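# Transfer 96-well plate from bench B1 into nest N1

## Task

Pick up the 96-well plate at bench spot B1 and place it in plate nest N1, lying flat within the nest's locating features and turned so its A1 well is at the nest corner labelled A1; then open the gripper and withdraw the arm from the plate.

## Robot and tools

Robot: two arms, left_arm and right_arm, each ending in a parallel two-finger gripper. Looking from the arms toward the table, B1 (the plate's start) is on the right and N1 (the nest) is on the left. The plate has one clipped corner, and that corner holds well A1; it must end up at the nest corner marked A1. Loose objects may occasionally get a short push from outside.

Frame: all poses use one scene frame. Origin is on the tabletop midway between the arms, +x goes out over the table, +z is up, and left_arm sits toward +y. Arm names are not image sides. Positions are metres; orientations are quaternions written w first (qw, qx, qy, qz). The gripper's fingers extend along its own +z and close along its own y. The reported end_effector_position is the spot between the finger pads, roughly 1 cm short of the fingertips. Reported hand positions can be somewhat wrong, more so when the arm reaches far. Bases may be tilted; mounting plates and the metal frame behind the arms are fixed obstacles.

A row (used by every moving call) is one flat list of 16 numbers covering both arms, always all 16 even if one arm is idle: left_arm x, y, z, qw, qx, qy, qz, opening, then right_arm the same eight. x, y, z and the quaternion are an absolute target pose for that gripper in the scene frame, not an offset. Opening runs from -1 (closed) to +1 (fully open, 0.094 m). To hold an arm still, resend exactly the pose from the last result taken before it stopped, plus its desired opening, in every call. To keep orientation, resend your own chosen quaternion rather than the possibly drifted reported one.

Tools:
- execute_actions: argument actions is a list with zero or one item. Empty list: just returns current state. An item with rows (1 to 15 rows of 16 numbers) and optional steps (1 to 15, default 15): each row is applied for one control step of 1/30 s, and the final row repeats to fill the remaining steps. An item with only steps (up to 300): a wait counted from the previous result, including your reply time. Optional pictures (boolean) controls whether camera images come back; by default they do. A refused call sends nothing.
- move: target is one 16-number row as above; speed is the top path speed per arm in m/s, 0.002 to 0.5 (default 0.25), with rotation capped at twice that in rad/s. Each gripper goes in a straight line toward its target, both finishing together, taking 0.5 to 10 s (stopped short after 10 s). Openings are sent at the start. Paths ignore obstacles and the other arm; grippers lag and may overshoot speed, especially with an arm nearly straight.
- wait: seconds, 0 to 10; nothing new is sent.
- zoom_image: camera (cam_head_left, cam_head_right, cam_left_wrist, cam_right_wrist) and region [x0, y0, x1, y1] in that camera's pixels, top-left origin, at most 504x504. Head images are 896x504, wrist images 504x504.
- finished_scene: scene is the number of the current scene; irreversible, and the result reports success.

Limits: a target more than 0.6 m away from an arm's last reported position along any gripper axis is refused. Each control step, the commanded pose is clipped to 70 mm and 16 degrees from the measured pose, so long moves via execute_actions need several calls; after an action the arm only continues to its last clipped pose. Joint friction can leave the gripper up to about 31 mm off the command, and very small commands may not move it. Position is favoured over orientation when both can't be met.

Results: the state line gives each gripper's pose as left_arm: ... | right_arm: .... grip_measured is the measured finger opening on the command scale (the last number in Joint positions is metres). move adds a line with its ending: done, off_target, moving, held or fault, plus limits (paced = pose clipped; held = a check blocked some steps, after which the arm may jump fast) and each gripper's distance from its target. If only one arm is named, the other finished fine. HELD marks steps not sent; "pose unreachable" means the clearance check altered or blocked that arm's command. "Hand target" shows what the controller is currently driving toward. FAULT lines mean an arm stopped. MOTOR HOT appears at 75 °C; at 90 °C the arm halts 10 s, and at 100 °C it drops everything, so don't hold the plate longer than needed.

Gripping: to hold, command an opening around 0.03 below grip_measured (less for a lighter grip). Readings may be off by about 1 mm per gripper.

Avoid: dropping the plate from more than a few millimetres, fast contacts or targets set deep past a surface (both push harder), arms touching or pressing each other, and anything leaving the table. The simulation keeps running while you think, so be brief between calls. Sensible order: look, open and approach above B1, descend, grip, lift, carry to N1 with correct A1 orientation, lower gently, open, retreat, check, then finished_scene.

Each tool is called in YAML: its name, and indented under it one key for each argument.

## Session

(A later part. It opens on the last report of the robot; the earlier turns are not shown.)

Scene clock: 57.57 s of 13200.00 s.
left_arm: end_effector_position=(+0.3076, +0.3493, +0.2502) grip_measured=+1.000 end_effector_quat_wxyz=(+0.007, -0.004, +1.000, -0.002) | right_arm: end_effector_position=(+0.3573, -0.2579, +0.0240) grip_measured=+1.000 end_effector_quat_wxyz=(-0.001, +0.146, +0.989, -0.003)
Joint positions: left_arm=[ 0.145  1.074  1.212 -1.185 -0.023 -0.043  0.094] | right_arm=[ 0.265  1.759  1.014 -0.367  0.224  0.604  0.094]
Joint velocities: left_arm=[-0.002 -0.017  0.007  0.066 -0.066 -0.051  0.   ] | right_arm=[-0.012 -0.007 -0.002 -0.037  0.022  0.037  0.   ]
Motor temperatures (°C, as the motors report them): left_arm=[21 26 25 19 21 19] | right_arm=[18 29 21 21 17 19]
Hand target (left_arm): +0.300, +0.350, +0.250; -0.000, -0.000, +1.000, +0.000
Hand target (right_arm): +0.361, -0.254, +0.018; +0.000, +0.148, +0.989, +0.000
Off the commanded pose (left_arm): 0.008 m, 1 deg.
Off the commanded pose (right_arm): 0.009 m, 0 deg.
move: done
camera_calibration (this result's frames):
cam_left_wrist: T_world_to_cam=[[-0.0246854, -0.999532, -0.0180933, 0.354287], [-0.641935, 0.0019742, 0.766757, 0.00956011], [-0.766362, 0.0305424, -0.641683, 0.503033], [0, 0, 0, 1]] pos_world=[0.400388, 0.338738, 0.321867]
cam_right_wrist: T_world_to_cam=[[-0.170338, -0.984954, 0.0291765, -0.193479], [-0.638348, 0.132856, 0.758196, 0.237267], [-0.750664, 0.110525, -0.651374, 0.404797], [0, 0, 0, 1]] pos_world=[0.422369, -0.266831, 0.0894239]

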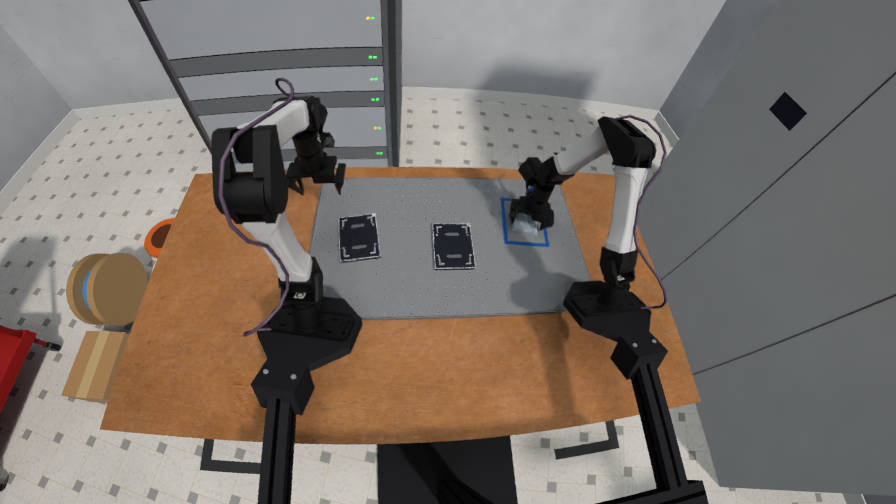

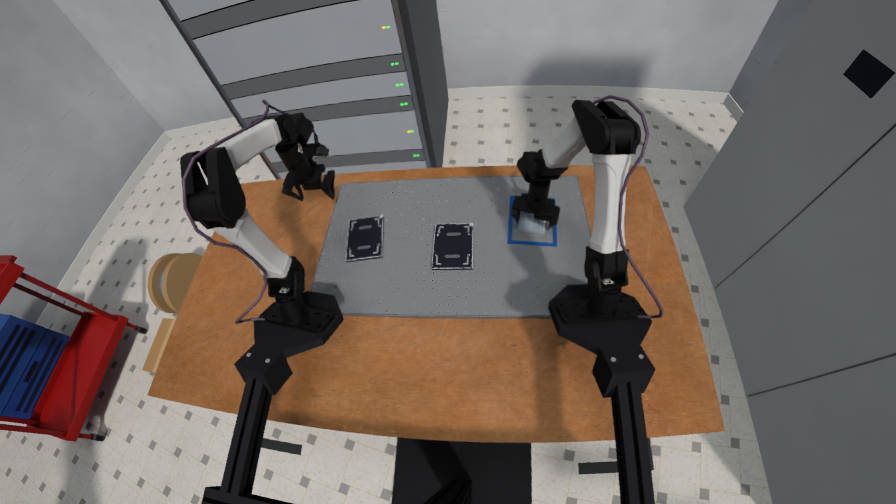

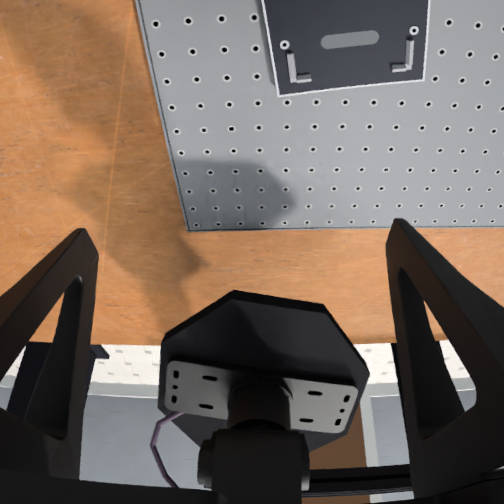

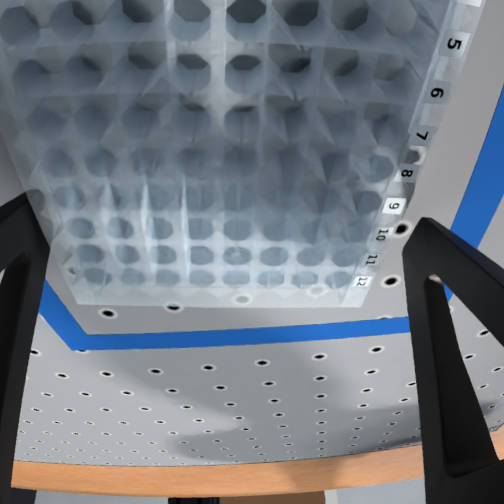

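move:
  target: [0.3,0.35,0.25,0,0,1,0,1,0.375,-0.256,0.016,0,0.148,0.989,0,1]
  speed: 0.02

move:
  target: [0.3,0.35,0.25,0,0,1,0,1,0.375,-0.256,0.016,0,0.148,0.989,0,0.7]

Scene clock: 61.80 s of 13200.00 s.
left_arm: end_effector_position=(+0.3076, +0.3493, +0.2502) grip_measured=+1.000 end_effector_quat_wxyz=(+0.007, -0.004, +1.000, -0.002) | right_arm: end_effector_position=(+0.3746, -0.2539, +0.0228) grip_measured=+1.000 end_effector_quat_wxyz=(+0.010, +0.148, +0.989, +0.002)
Joint positions: left_arm=[ 0.145  1.074  1.212 -1.185 -0.023 -0.043  0.094] | right_arm=[ 0.26   1.788  1.071 -0.368  0.221  0.599  0.094]
Joint velocities: left_arm=[ 0.012 -0.007 -0.022  0.037  0.022  0.037  0.   ] | right_arm=[ 0.017 -0.007 -0.007  0.022 -0.022 -0.022  0.   ]
Motor temperatures (°C, as the motors report them): left_arm=[21 26 25 19 21 19] | right_arm=[18 29 21 21 17 19]
Hand target (left_arm): +0.300, +0.350, +0.250; -0.000, -0.000, +1.000, +0.000
Hand target (right_arm): +0.375, -0.256, +0.016; +0.000, +0.148, +0.989, +0.000
Off the commanded pose (left_arm): 0.008 m, 1 deg.
Off the commanded pose (right_arm): 0.007 m, 1 deg.
move: done
camera_calibration (this result's frames):
cam_left_wrist: T_world_to_cam=[[-0.0246854, -0.999532, -0.0180933, 0.354287], [-0.641935, 0.0019742, 0.766757, 0.00956011], [-0.766362, 0.0305424, -0.641683, 0.503033], [0, 0, 0, 1]] pos_world=[0.400388, 0.338738, 0.321867]
cam_right_wrist: T_world_to_cam=[[-0.176468, -0.984147, 0.0177018, -0.183827], [-0.654924, 0.130822, 0.744285, 0.254731], [-0.734802, 0.119749, -0.667627, 0.413413], [0, 0, 0, 1]] pos_world=[0.438166, -0.263744, 0.0896673]

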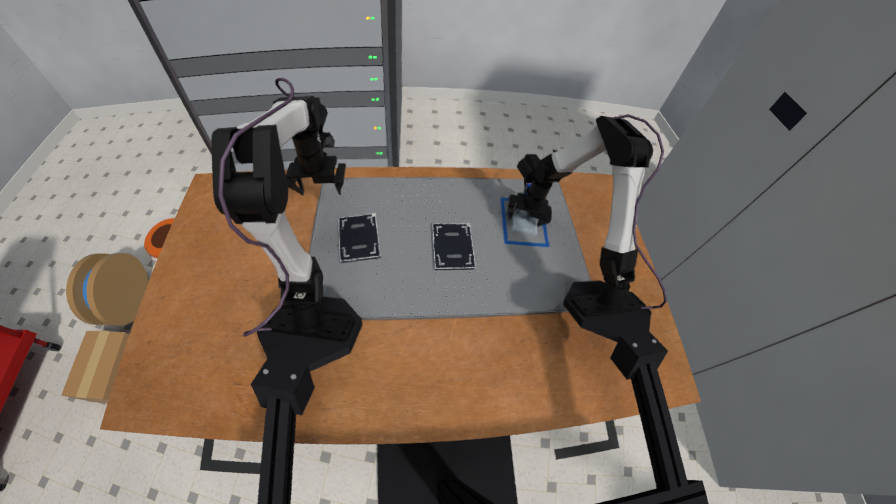

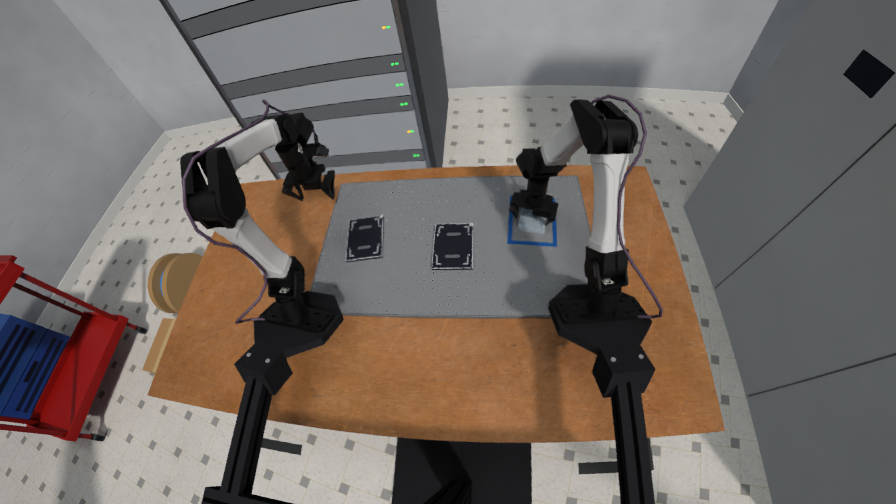

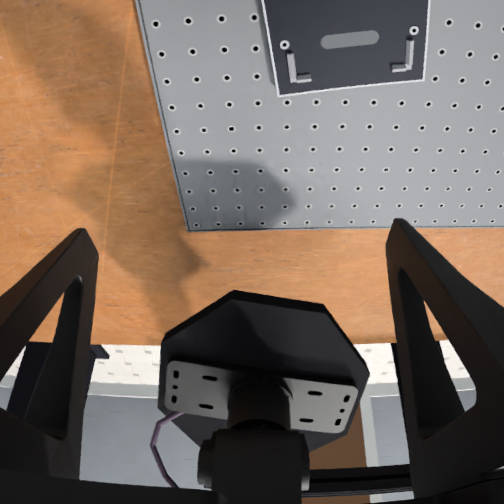

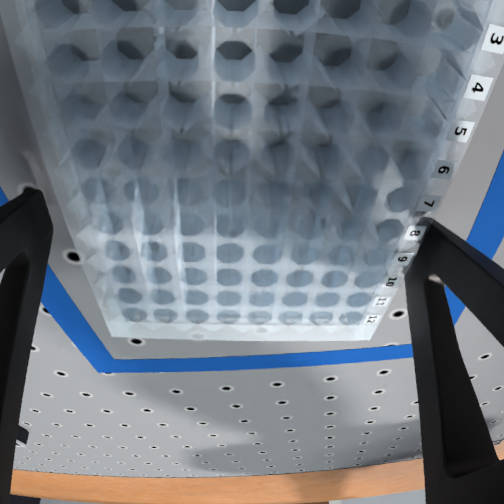

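Scene clock: 62.50 s of 13200.00 s.
left_arm: end_effector_position=(+0.3076, +0.3493, +0.2502) grip_measured=+1.000 end_effector_quat_wxyz=(+0.007, -0.004, +1.000, -0.002) | right_arm: end_effector_position=(+0.3746, -0.2539, +0.0228) grip_measured=+0.739 end_effector_quat_wxyz=(+0.010, +0.148, +0.989, +0.002)
Joint positions: left_arm=[ 0.145  1.074  1.212 -1.185 -0.023 -0.043  0.094] | right_arm=[ 0.26   1.788  1.071 -0.368  0.221  0.599  0.082]
Joint velocities: left_arm=[-0.012  0.012  0.002 -0.037 -0.066  0.022  0.   ] | right_arm=[-0.022  0.002  0.007 -0.037 -0.007 -0.051  0.001]
Motor temperatures (°C, as the motors report them): left_arm=[21 26 25 19 21 19] | right_arm=[18 29 21 21 17 19]
Hand target (left_arm): +0.300, +0.350, +0.250; -0.000, -0.000, +1.000, +0.000
Hand target (right_arm): +0.375, -0.256, +0.016; +0.000, +0.148, +0.989, +0.000
Off the commanded pose (left_arm): 0.008 m, 1 deg.
Off the commanded pose (right_arm): 0.007 m, 1 deg.
move: done
camera_calibration (this result's frames):
cam_left_wrist: T_world_to_cam=[[-0.0246854, -0.999532, -0.0180933, 0.354287], [-0.641935, 0.0019742, 0.766757, 0.00956011], [-0.766362, 0.0305424, -0.641683, 0.503033], [0, 0, 0, 1]] pos_world=[0.400388, 0.338738, 0.321867]
cam_right_wrist: T_world_to_cam=[[-0.176093, -0.984214, 0.0177093, -0.183985], [-0.654974, 0.130578, 0.744284, 0.254688], [-0.734847, 0.119464, -0.667629, 0.413357], [0, 0, 0, 1]] pos_world=[0.43817, -0.263719, 0.0896674]

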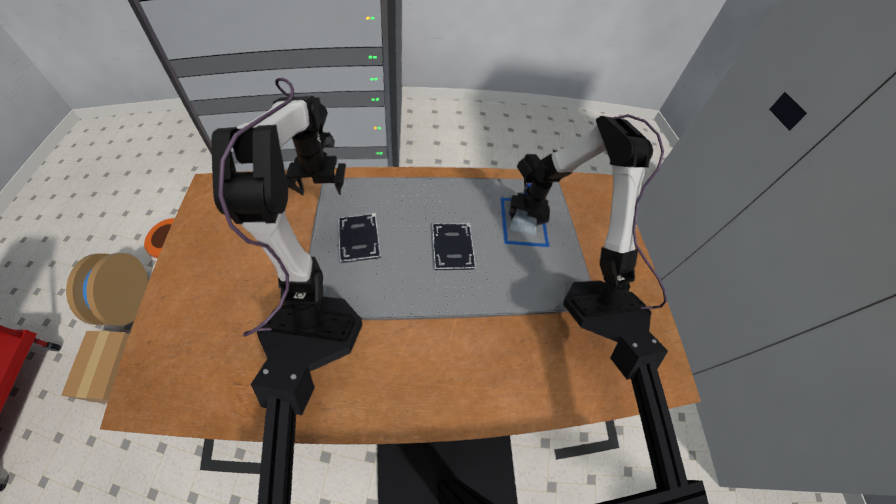

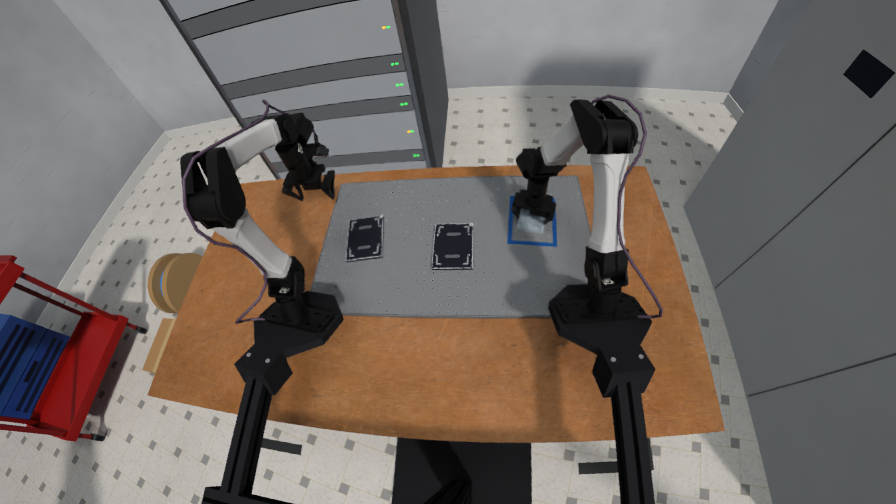

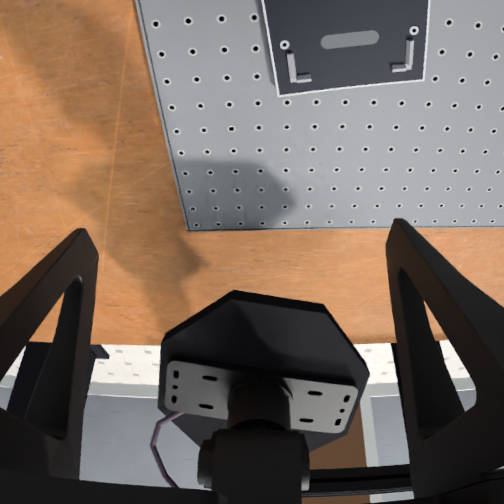

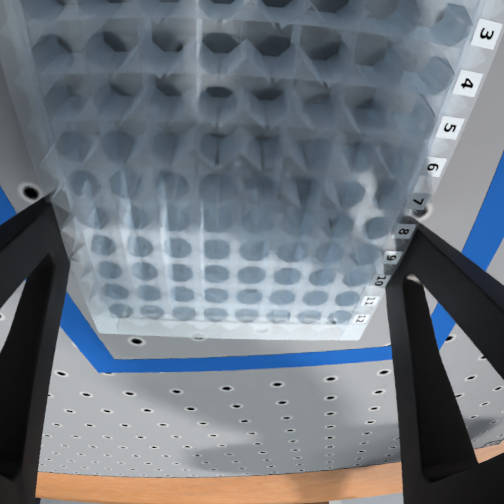

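move:
  target: [0.3,0.4,0.25,0,0,1,0,1,0.37,-0.25,0.09,0,0.148,0.989,0,0.7]
  speed: 0.06

move:
  target: [0.3,0.4,0.25,0,0,1,0,1,0.27,0.13,0.08,0,0,1,0,0.7]
  speed: 0.12

Scene clock: 67.10 s of 13200.00 s.
left_arm: end_effector_position=(+0.3049, +0.4000, +0.2526) grip_measured=+1.000 end_effector_quat_wxyz=(+0.013, -0.000, +1.000, +0.004) | right_arm: end_effector_position=(+0.3639, -0.2524, +0.0798) grip_measured=+0.739 end_effector_quat_wxyz=(-0.011, +0.146, +0.989, -0.003)
Joint positions: left_arm=[ 0.443  1.074  1.212 -1.185  0.118  0.223  0.094] | right_arm=[ 0.31   1.633  1.104 -0.611  0.234  0.65   0.082]
Joint velocities: left_arm=[ 0.017  0.012 -0.002 -0.037  0.066  0.11   0.   ] | right_arm=[ 0.007 -0.007 -0.007 -0.037  0.007 -0.022 -0.001]
Motor temperatures (°C, as the motors report them): left_arm=[21 26 25 19 21 19] | right_arm=[18 30 21 21 17 19]
Hand target (left_arm): +0.301, +0.400, +0.250; +0.002, -0.001, +1.000, -0.001
Hand target (right_arm): +0.371, -0.250, +0.089; +0.000, +0.148, +0.989, -0.000
Off the commanded pose (left_arm): 0.006 m, 2 deg.
Off the commanded pose (right_arm): 0.012 m, 1 deg.
move: off_target (right_arm)
camera_calibration (this result's frames):
cam_left_wrist: T_world_to_cam=[[-0.0319539, -0.999072, -0.0288813, 0.409718], [-0.650525, -0.00114912, 0.759484, 0.0116071], [-0.758812, 0.0430565, -0.649885, 0.495686], [0, 0, 0, 1]] pos_world=[0.396776, 0.388009, 0.325157]
cam_right_wrist: T_world_to_cam=[[-0.170743, -0.984851, 0.0302617, -0.188551], [-0.622733, 0.131662, 0.771277, 0.191389], [-0.763577, 0.112845, -0.63578, 0.449597], [0, 0, 0, 1]] pos_world=[0.430292, -0.261628, 0.143936]

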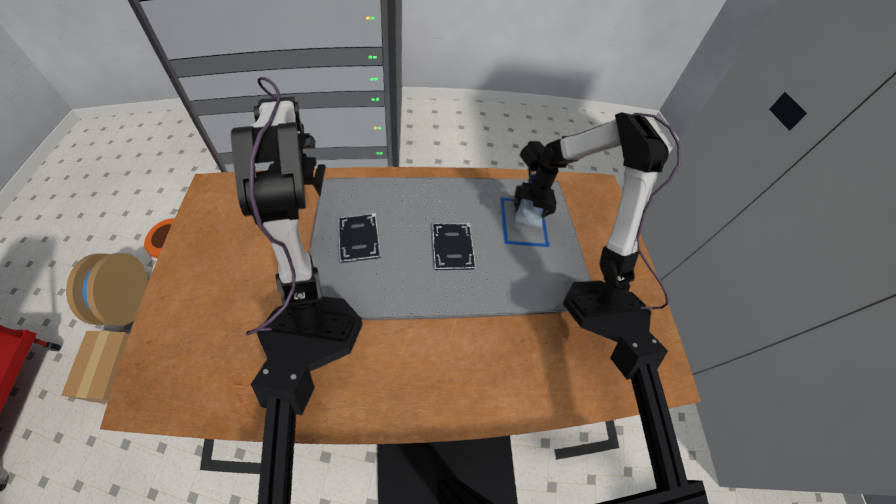

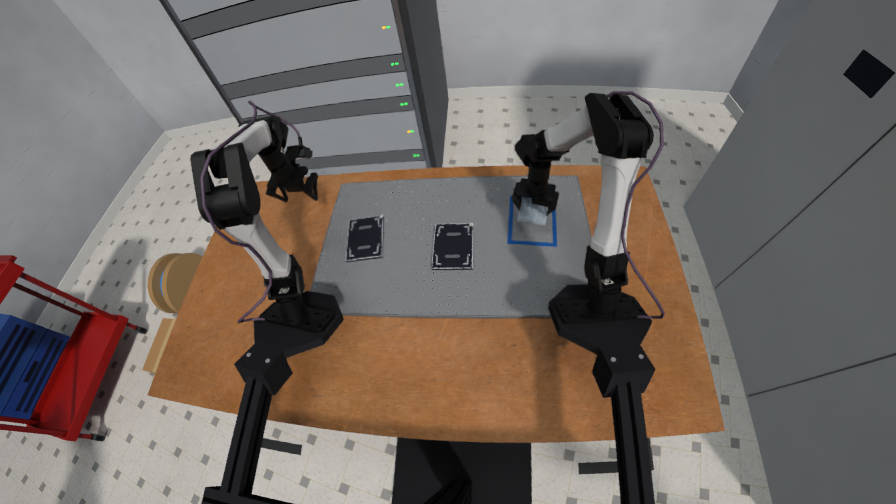

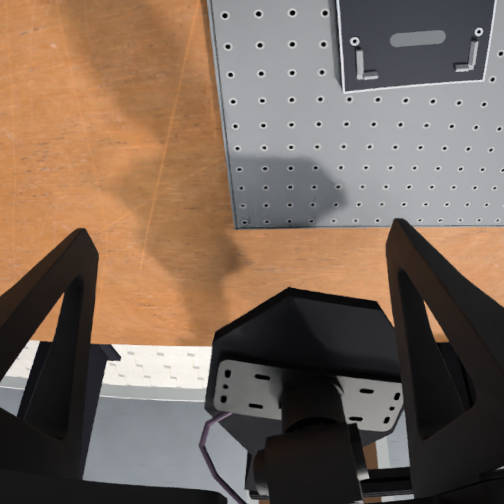

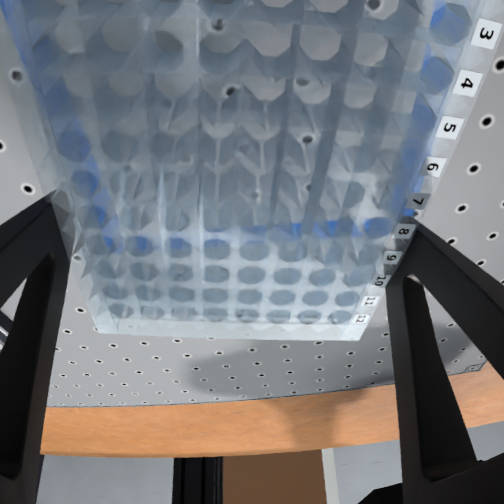

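Scene clock: 71.17 s of 13200.00 s.
left_arm: end_effector_position=(+0.3048, +0.4000, +0.2526) grip_measured=+1.000 end_effector_quat_wxyz=(+0.013, -0.000, +1.000, +0.004) | right_arm: end_effector_position=(+0.2786, +0.1314, +0.0859) grip_measured=+0.739 end_effector_quat_wxyz=(+0.016, +0.001, +0.999, +0.029)
Joint positions: left_arm=[ 0.443  1.074  1.212 -1.185  0.118  0.223  0.094] | right_arm=[ 1.084  2.837  2.829 -1.331  0.49   1.109  0.082]
Joint velocities: left_arm=[-0.007 -0.012  0.007  0.007 -0.022 -0.051  0.   ] | right_arm=[-0.002 -0.012 -0.007 -0.022  0.007 -0.007 -0.   ]
Motor temperatures (°C, as the motors report them): left_arm=[21 26 25 19 21 19] | right_arm=[18 31 22 21 17 19]
Hand target (left_arm): +0.300, +0.400, +0.250; +0.000, -0.000, +1.000, +0.000
Hand target (right_arm): +0.273, +0.130, +0.077; +0.015, -0.002, +1.000, +0.018
Off the commanded pose (left_arm): 0.005 m, 2 deg.
Off the commanded pose (right_arm): 0.011 m, 4 deg.
elbow stopped short (right arm): the move would have taken joint 3 (elbow) straighter than the controller allows; a more bent joint 3 avoids this.
move: off_target (right_arm)
camera_calibration (this result's frames):
cam_left_wrist: T_world_to_cam=[[-0.0319193, -0.999076, -0.0287847, 0.409661], [-0.650245, -0.00111416, 0.759724, 0.0113896], [-0.759054, 0.042967, -0.649608, 0.495656], [0, 0, 0, 1]] pos_world=[0.396712, 0.387999, 0.325121]
cam_right_wrist: T_world_to_cam=[[0.118451, -0.992488, -0.0306256, 0.100334], [-0.67383, -0.102997, 0.731673, 0.131507], [-0.729331, -0.0660306, -0.680967, 0.362918], [0, 0, 0, 1]] pos_world=[0.341416, 0.137089, 0.153987]

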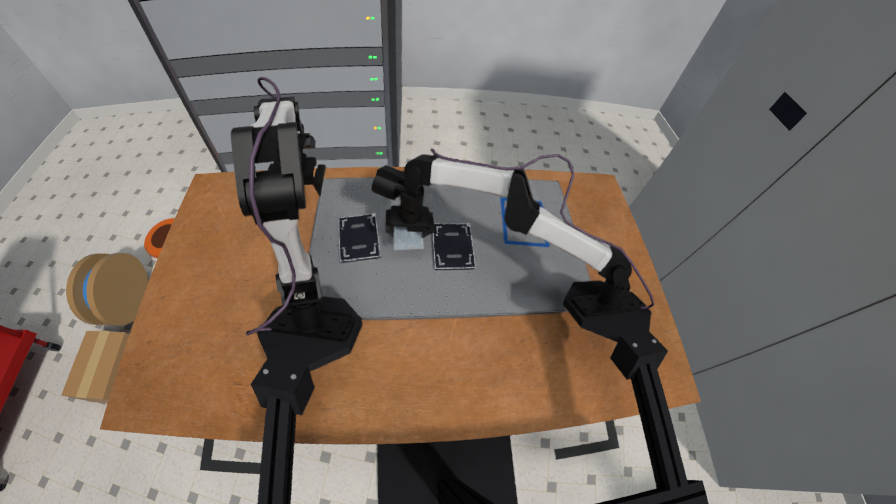

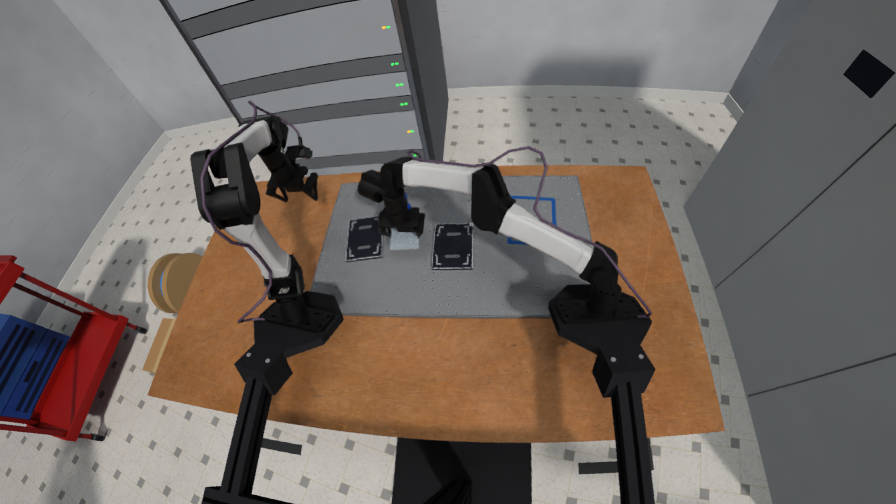

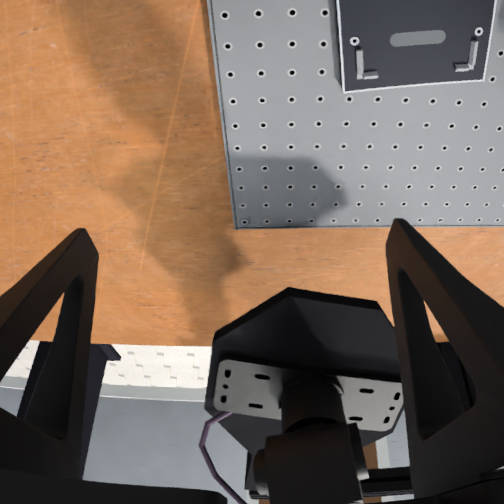

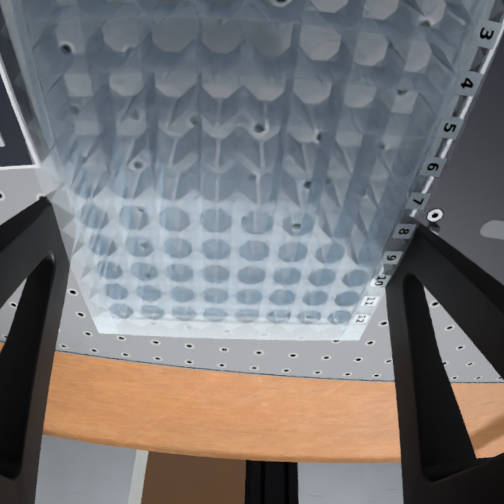

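move:
  target: [0.3,0.4,0.25,0,0,1,0,1,0.265,0.125,0.017,0,0,1,0,0.7]
  speed: 0.03

Scene clock: 76.23 s of 13200.00 s.
left_arm: end_effector_position=(+0.3048, +0.4000, +0.2526) grip_measured=+1.000 end_effector_quat_wxyz=(+0.013, -0.000, +1.000, +0.004) | right_arm: end_effector_position=(+0.2659, +0.1266, +0.0321) grip_measured=+0.739 end_effector_quat_wxyz=(+0.007, +0.000, +1.000, +0.006)
Joint positions: left_arm=[ 0.443  1.074  1.212 -1.185  0.118  0.223  0.094] | right_arm=[ 1.054  2.895  2.741 -1.224  0.488  1.1    0.082]
Joint velocities: left_arm=[ 0.012 -0.017 -0.002 -0.007 -0.022  0.022  0.   ] | right_arm=[ 0.007  0.002  0.002 -0.007 -0.037 -0.066 -0.001]
Motor temperatures (°C, as the motors report them): left_arm=[20 25 25 19 21 19] | right_arm=[19 33 22 21 17 19]
Hand target (left_arm): +0.300, +0.400, +0.250; +0.000, -0.000, +1.000, +0.000
Hand target (right_arm): +0.264, +0.123, +0.018; +0.000, -0.000, +1.000, +0.001
Off the commanded pose (left_arm): 0.005 m, 2 deg.
Off the commanded pose (right_arm): 0.015 m, 1 deg.
move: off_target (right_arm)
camera_calibration (this result's frames):
cam_left_wrist: T_world_to_cam=[[-0.0319193, -0.999076, -0.0287847, 0.409661], [-0.650245, -0.00111416, 0.759724, 0.0113896], [-0.759054, 0.042967, -0.649608, 0.495656], [0, 0, 0, 1]] pos_world=[0.396712, 0.387999, 0.325121]
cam_right_wrist: T_world_to_cam=[[0.120186, -0.992675, 0.0123177, 0.0936534], [-0.660748, -0.0707264, 0.747268, 0.153802], [-0.740923, -0.0979503, -0.664409, 0.323224], [0, 0, 0, 1]] pos_world=[0.329853, 0.135505, 0.0986676]

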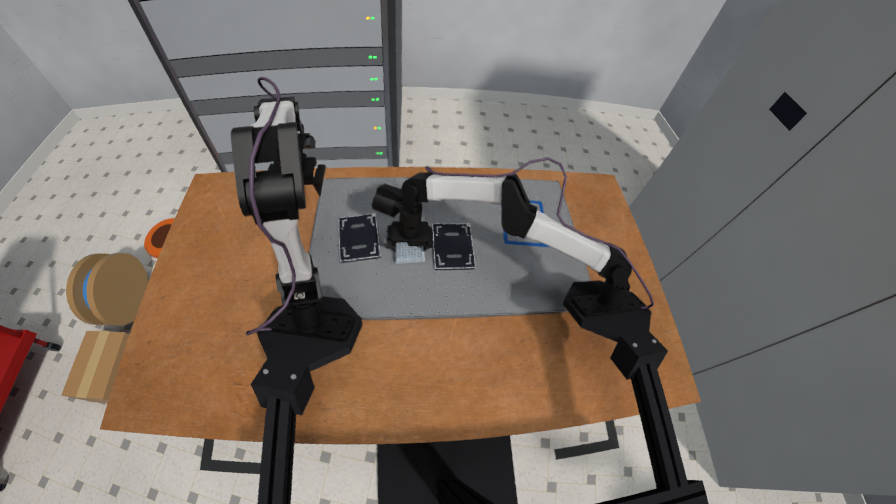

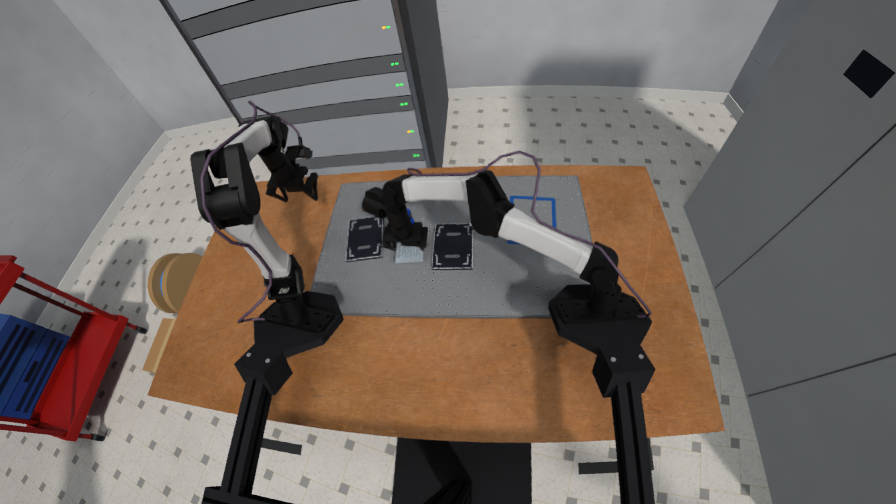

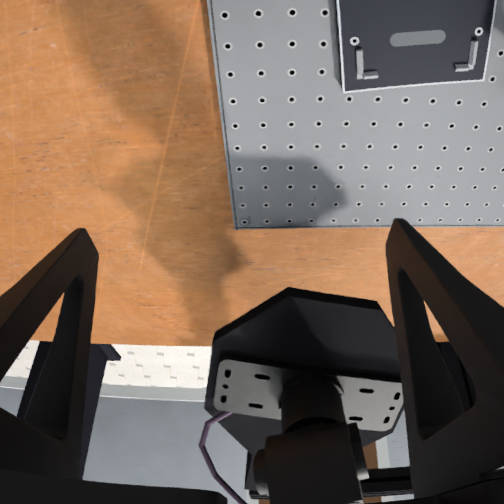

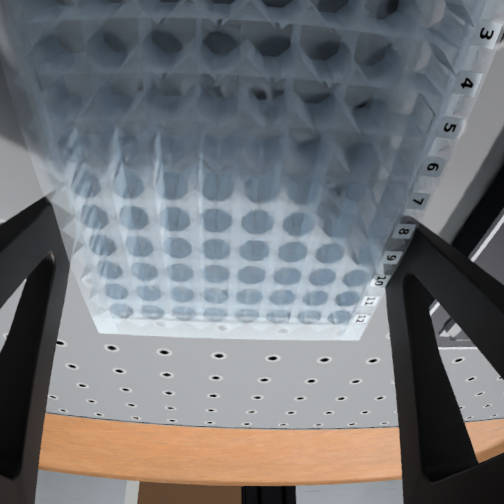

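move:
  target: [0.3,0.4,0.25,0,0,1,0,1,0.26,0.135,0.008,0,0,1,0,0.7]
  speed: 0.015

zoom_image:
  camera: "cam_head_left"
  region: [340, 190, 500, 290]

Scene clock: 80.10 s of 13200.00 s.
left_arm: end_effector_position=(+0.3047, +0.4000, +0.2526) grip_measured=+1.000 end_effector_quat_wxyz=(+0.013, -0.000, +1.000, +0.004) | right_arm: end_effector_position=(+0.2648, +0.1342, +0.0238) grip_measured=+0.739 end_effector_quat_wxyz=(+0.011, +0.003, +1.000, +0.015)
Joint positions: left_arm=[ 0.443  1.074  1.212 -1.185  0.118  0.223  0.094] | right_arm=[ 1.054  2.956  2.829 -1.228  0.488  1.095  0.082]
Joint velocities: left_arm=[-0.002 -0.012  0.002  0.037 -0.051 -0.081  0.   ] | right_arm=[ 0.007  0.007  0.007  0.037 -0.007 -0.022 -0.   ]
Motor temperatures (°C, as the motors report them): left_arm=[20 25 26 19 21 19] | right_arm=[20 35 22 21 17 19]
Hand target (left_arm): +0.300, +0.400, +0.250; -0.000, -0.000, +1.000, +0.000
Hand target (right_arm): +0.259, +0.134, +0.008; +0.005, -0.000, +1.000, +0.012
Off the commanded pose (left_arm): 0.005 m, 2 deg.
Off the commanded pose (right_arm): 0.017 m, 2 deg.
elbow stopped short (right arm): the move would have taken joint 3 (elbow) straighter than the controller allows; a more bent joint 3 avoids this.
move: off_target (right_arm)
camera_calibration (this result's frames):
cam_left_wrist: T_world_to_cam=[[-0.0318846, -0.99908, -0.0286882, 0.409604], [-0.649964, -0.00107916, 0.759964, 0.0111722], [-0.759296, 0.0428774, -0.649332, 0.495626], [0, 0, 0, 1]] pos_world=[0.396648, 0.387988, 0.325086]
cam_right_wrist: T_world_to_cam=[[0.114559, -0.993405, -0.00476266, 0.103455], [-0.667729, -0.0805499, 0.740034, 0.163129], [-0.735537, -0.0815972, -0.672553, 0.314249], [0, 0, 0, 1]] pos_world=[0.328216, 0.141555, 0.0911212]

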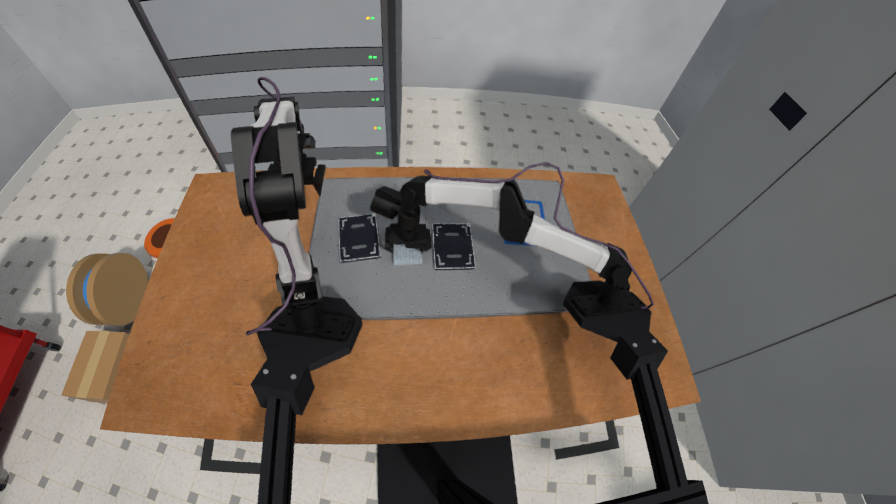

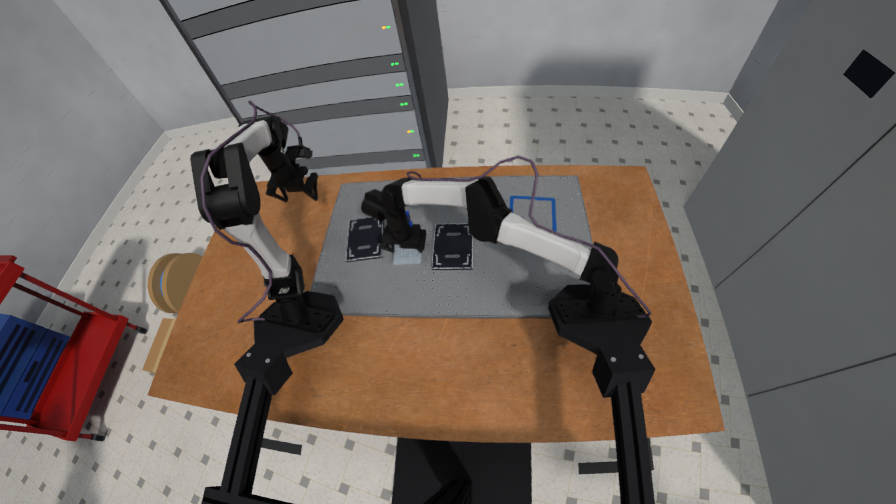

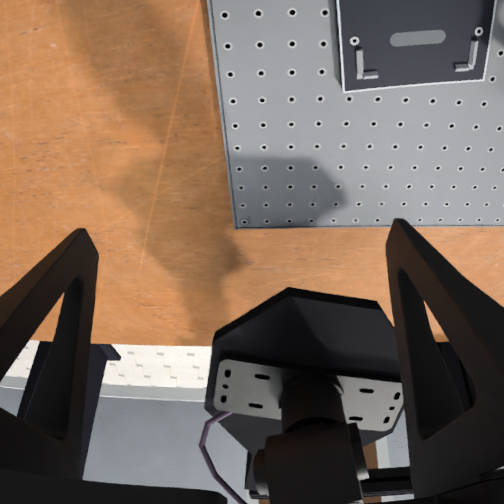

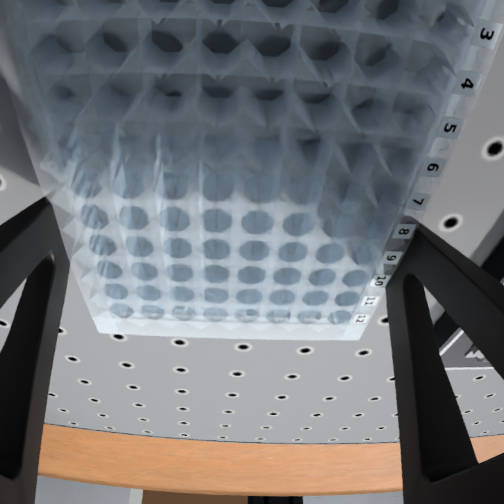

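Region (340, 190, 500, 290) of cam_head_left's 896x504 image, scaled by 3.150, with more detail than that image has; it fills the top 315 rows of this view, and the rest is white.

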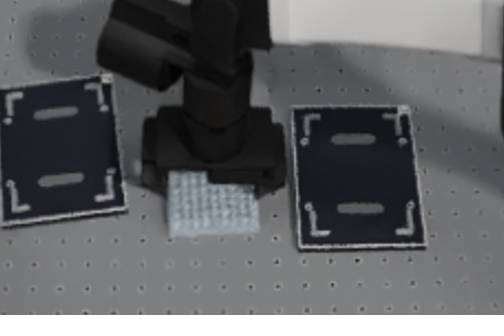

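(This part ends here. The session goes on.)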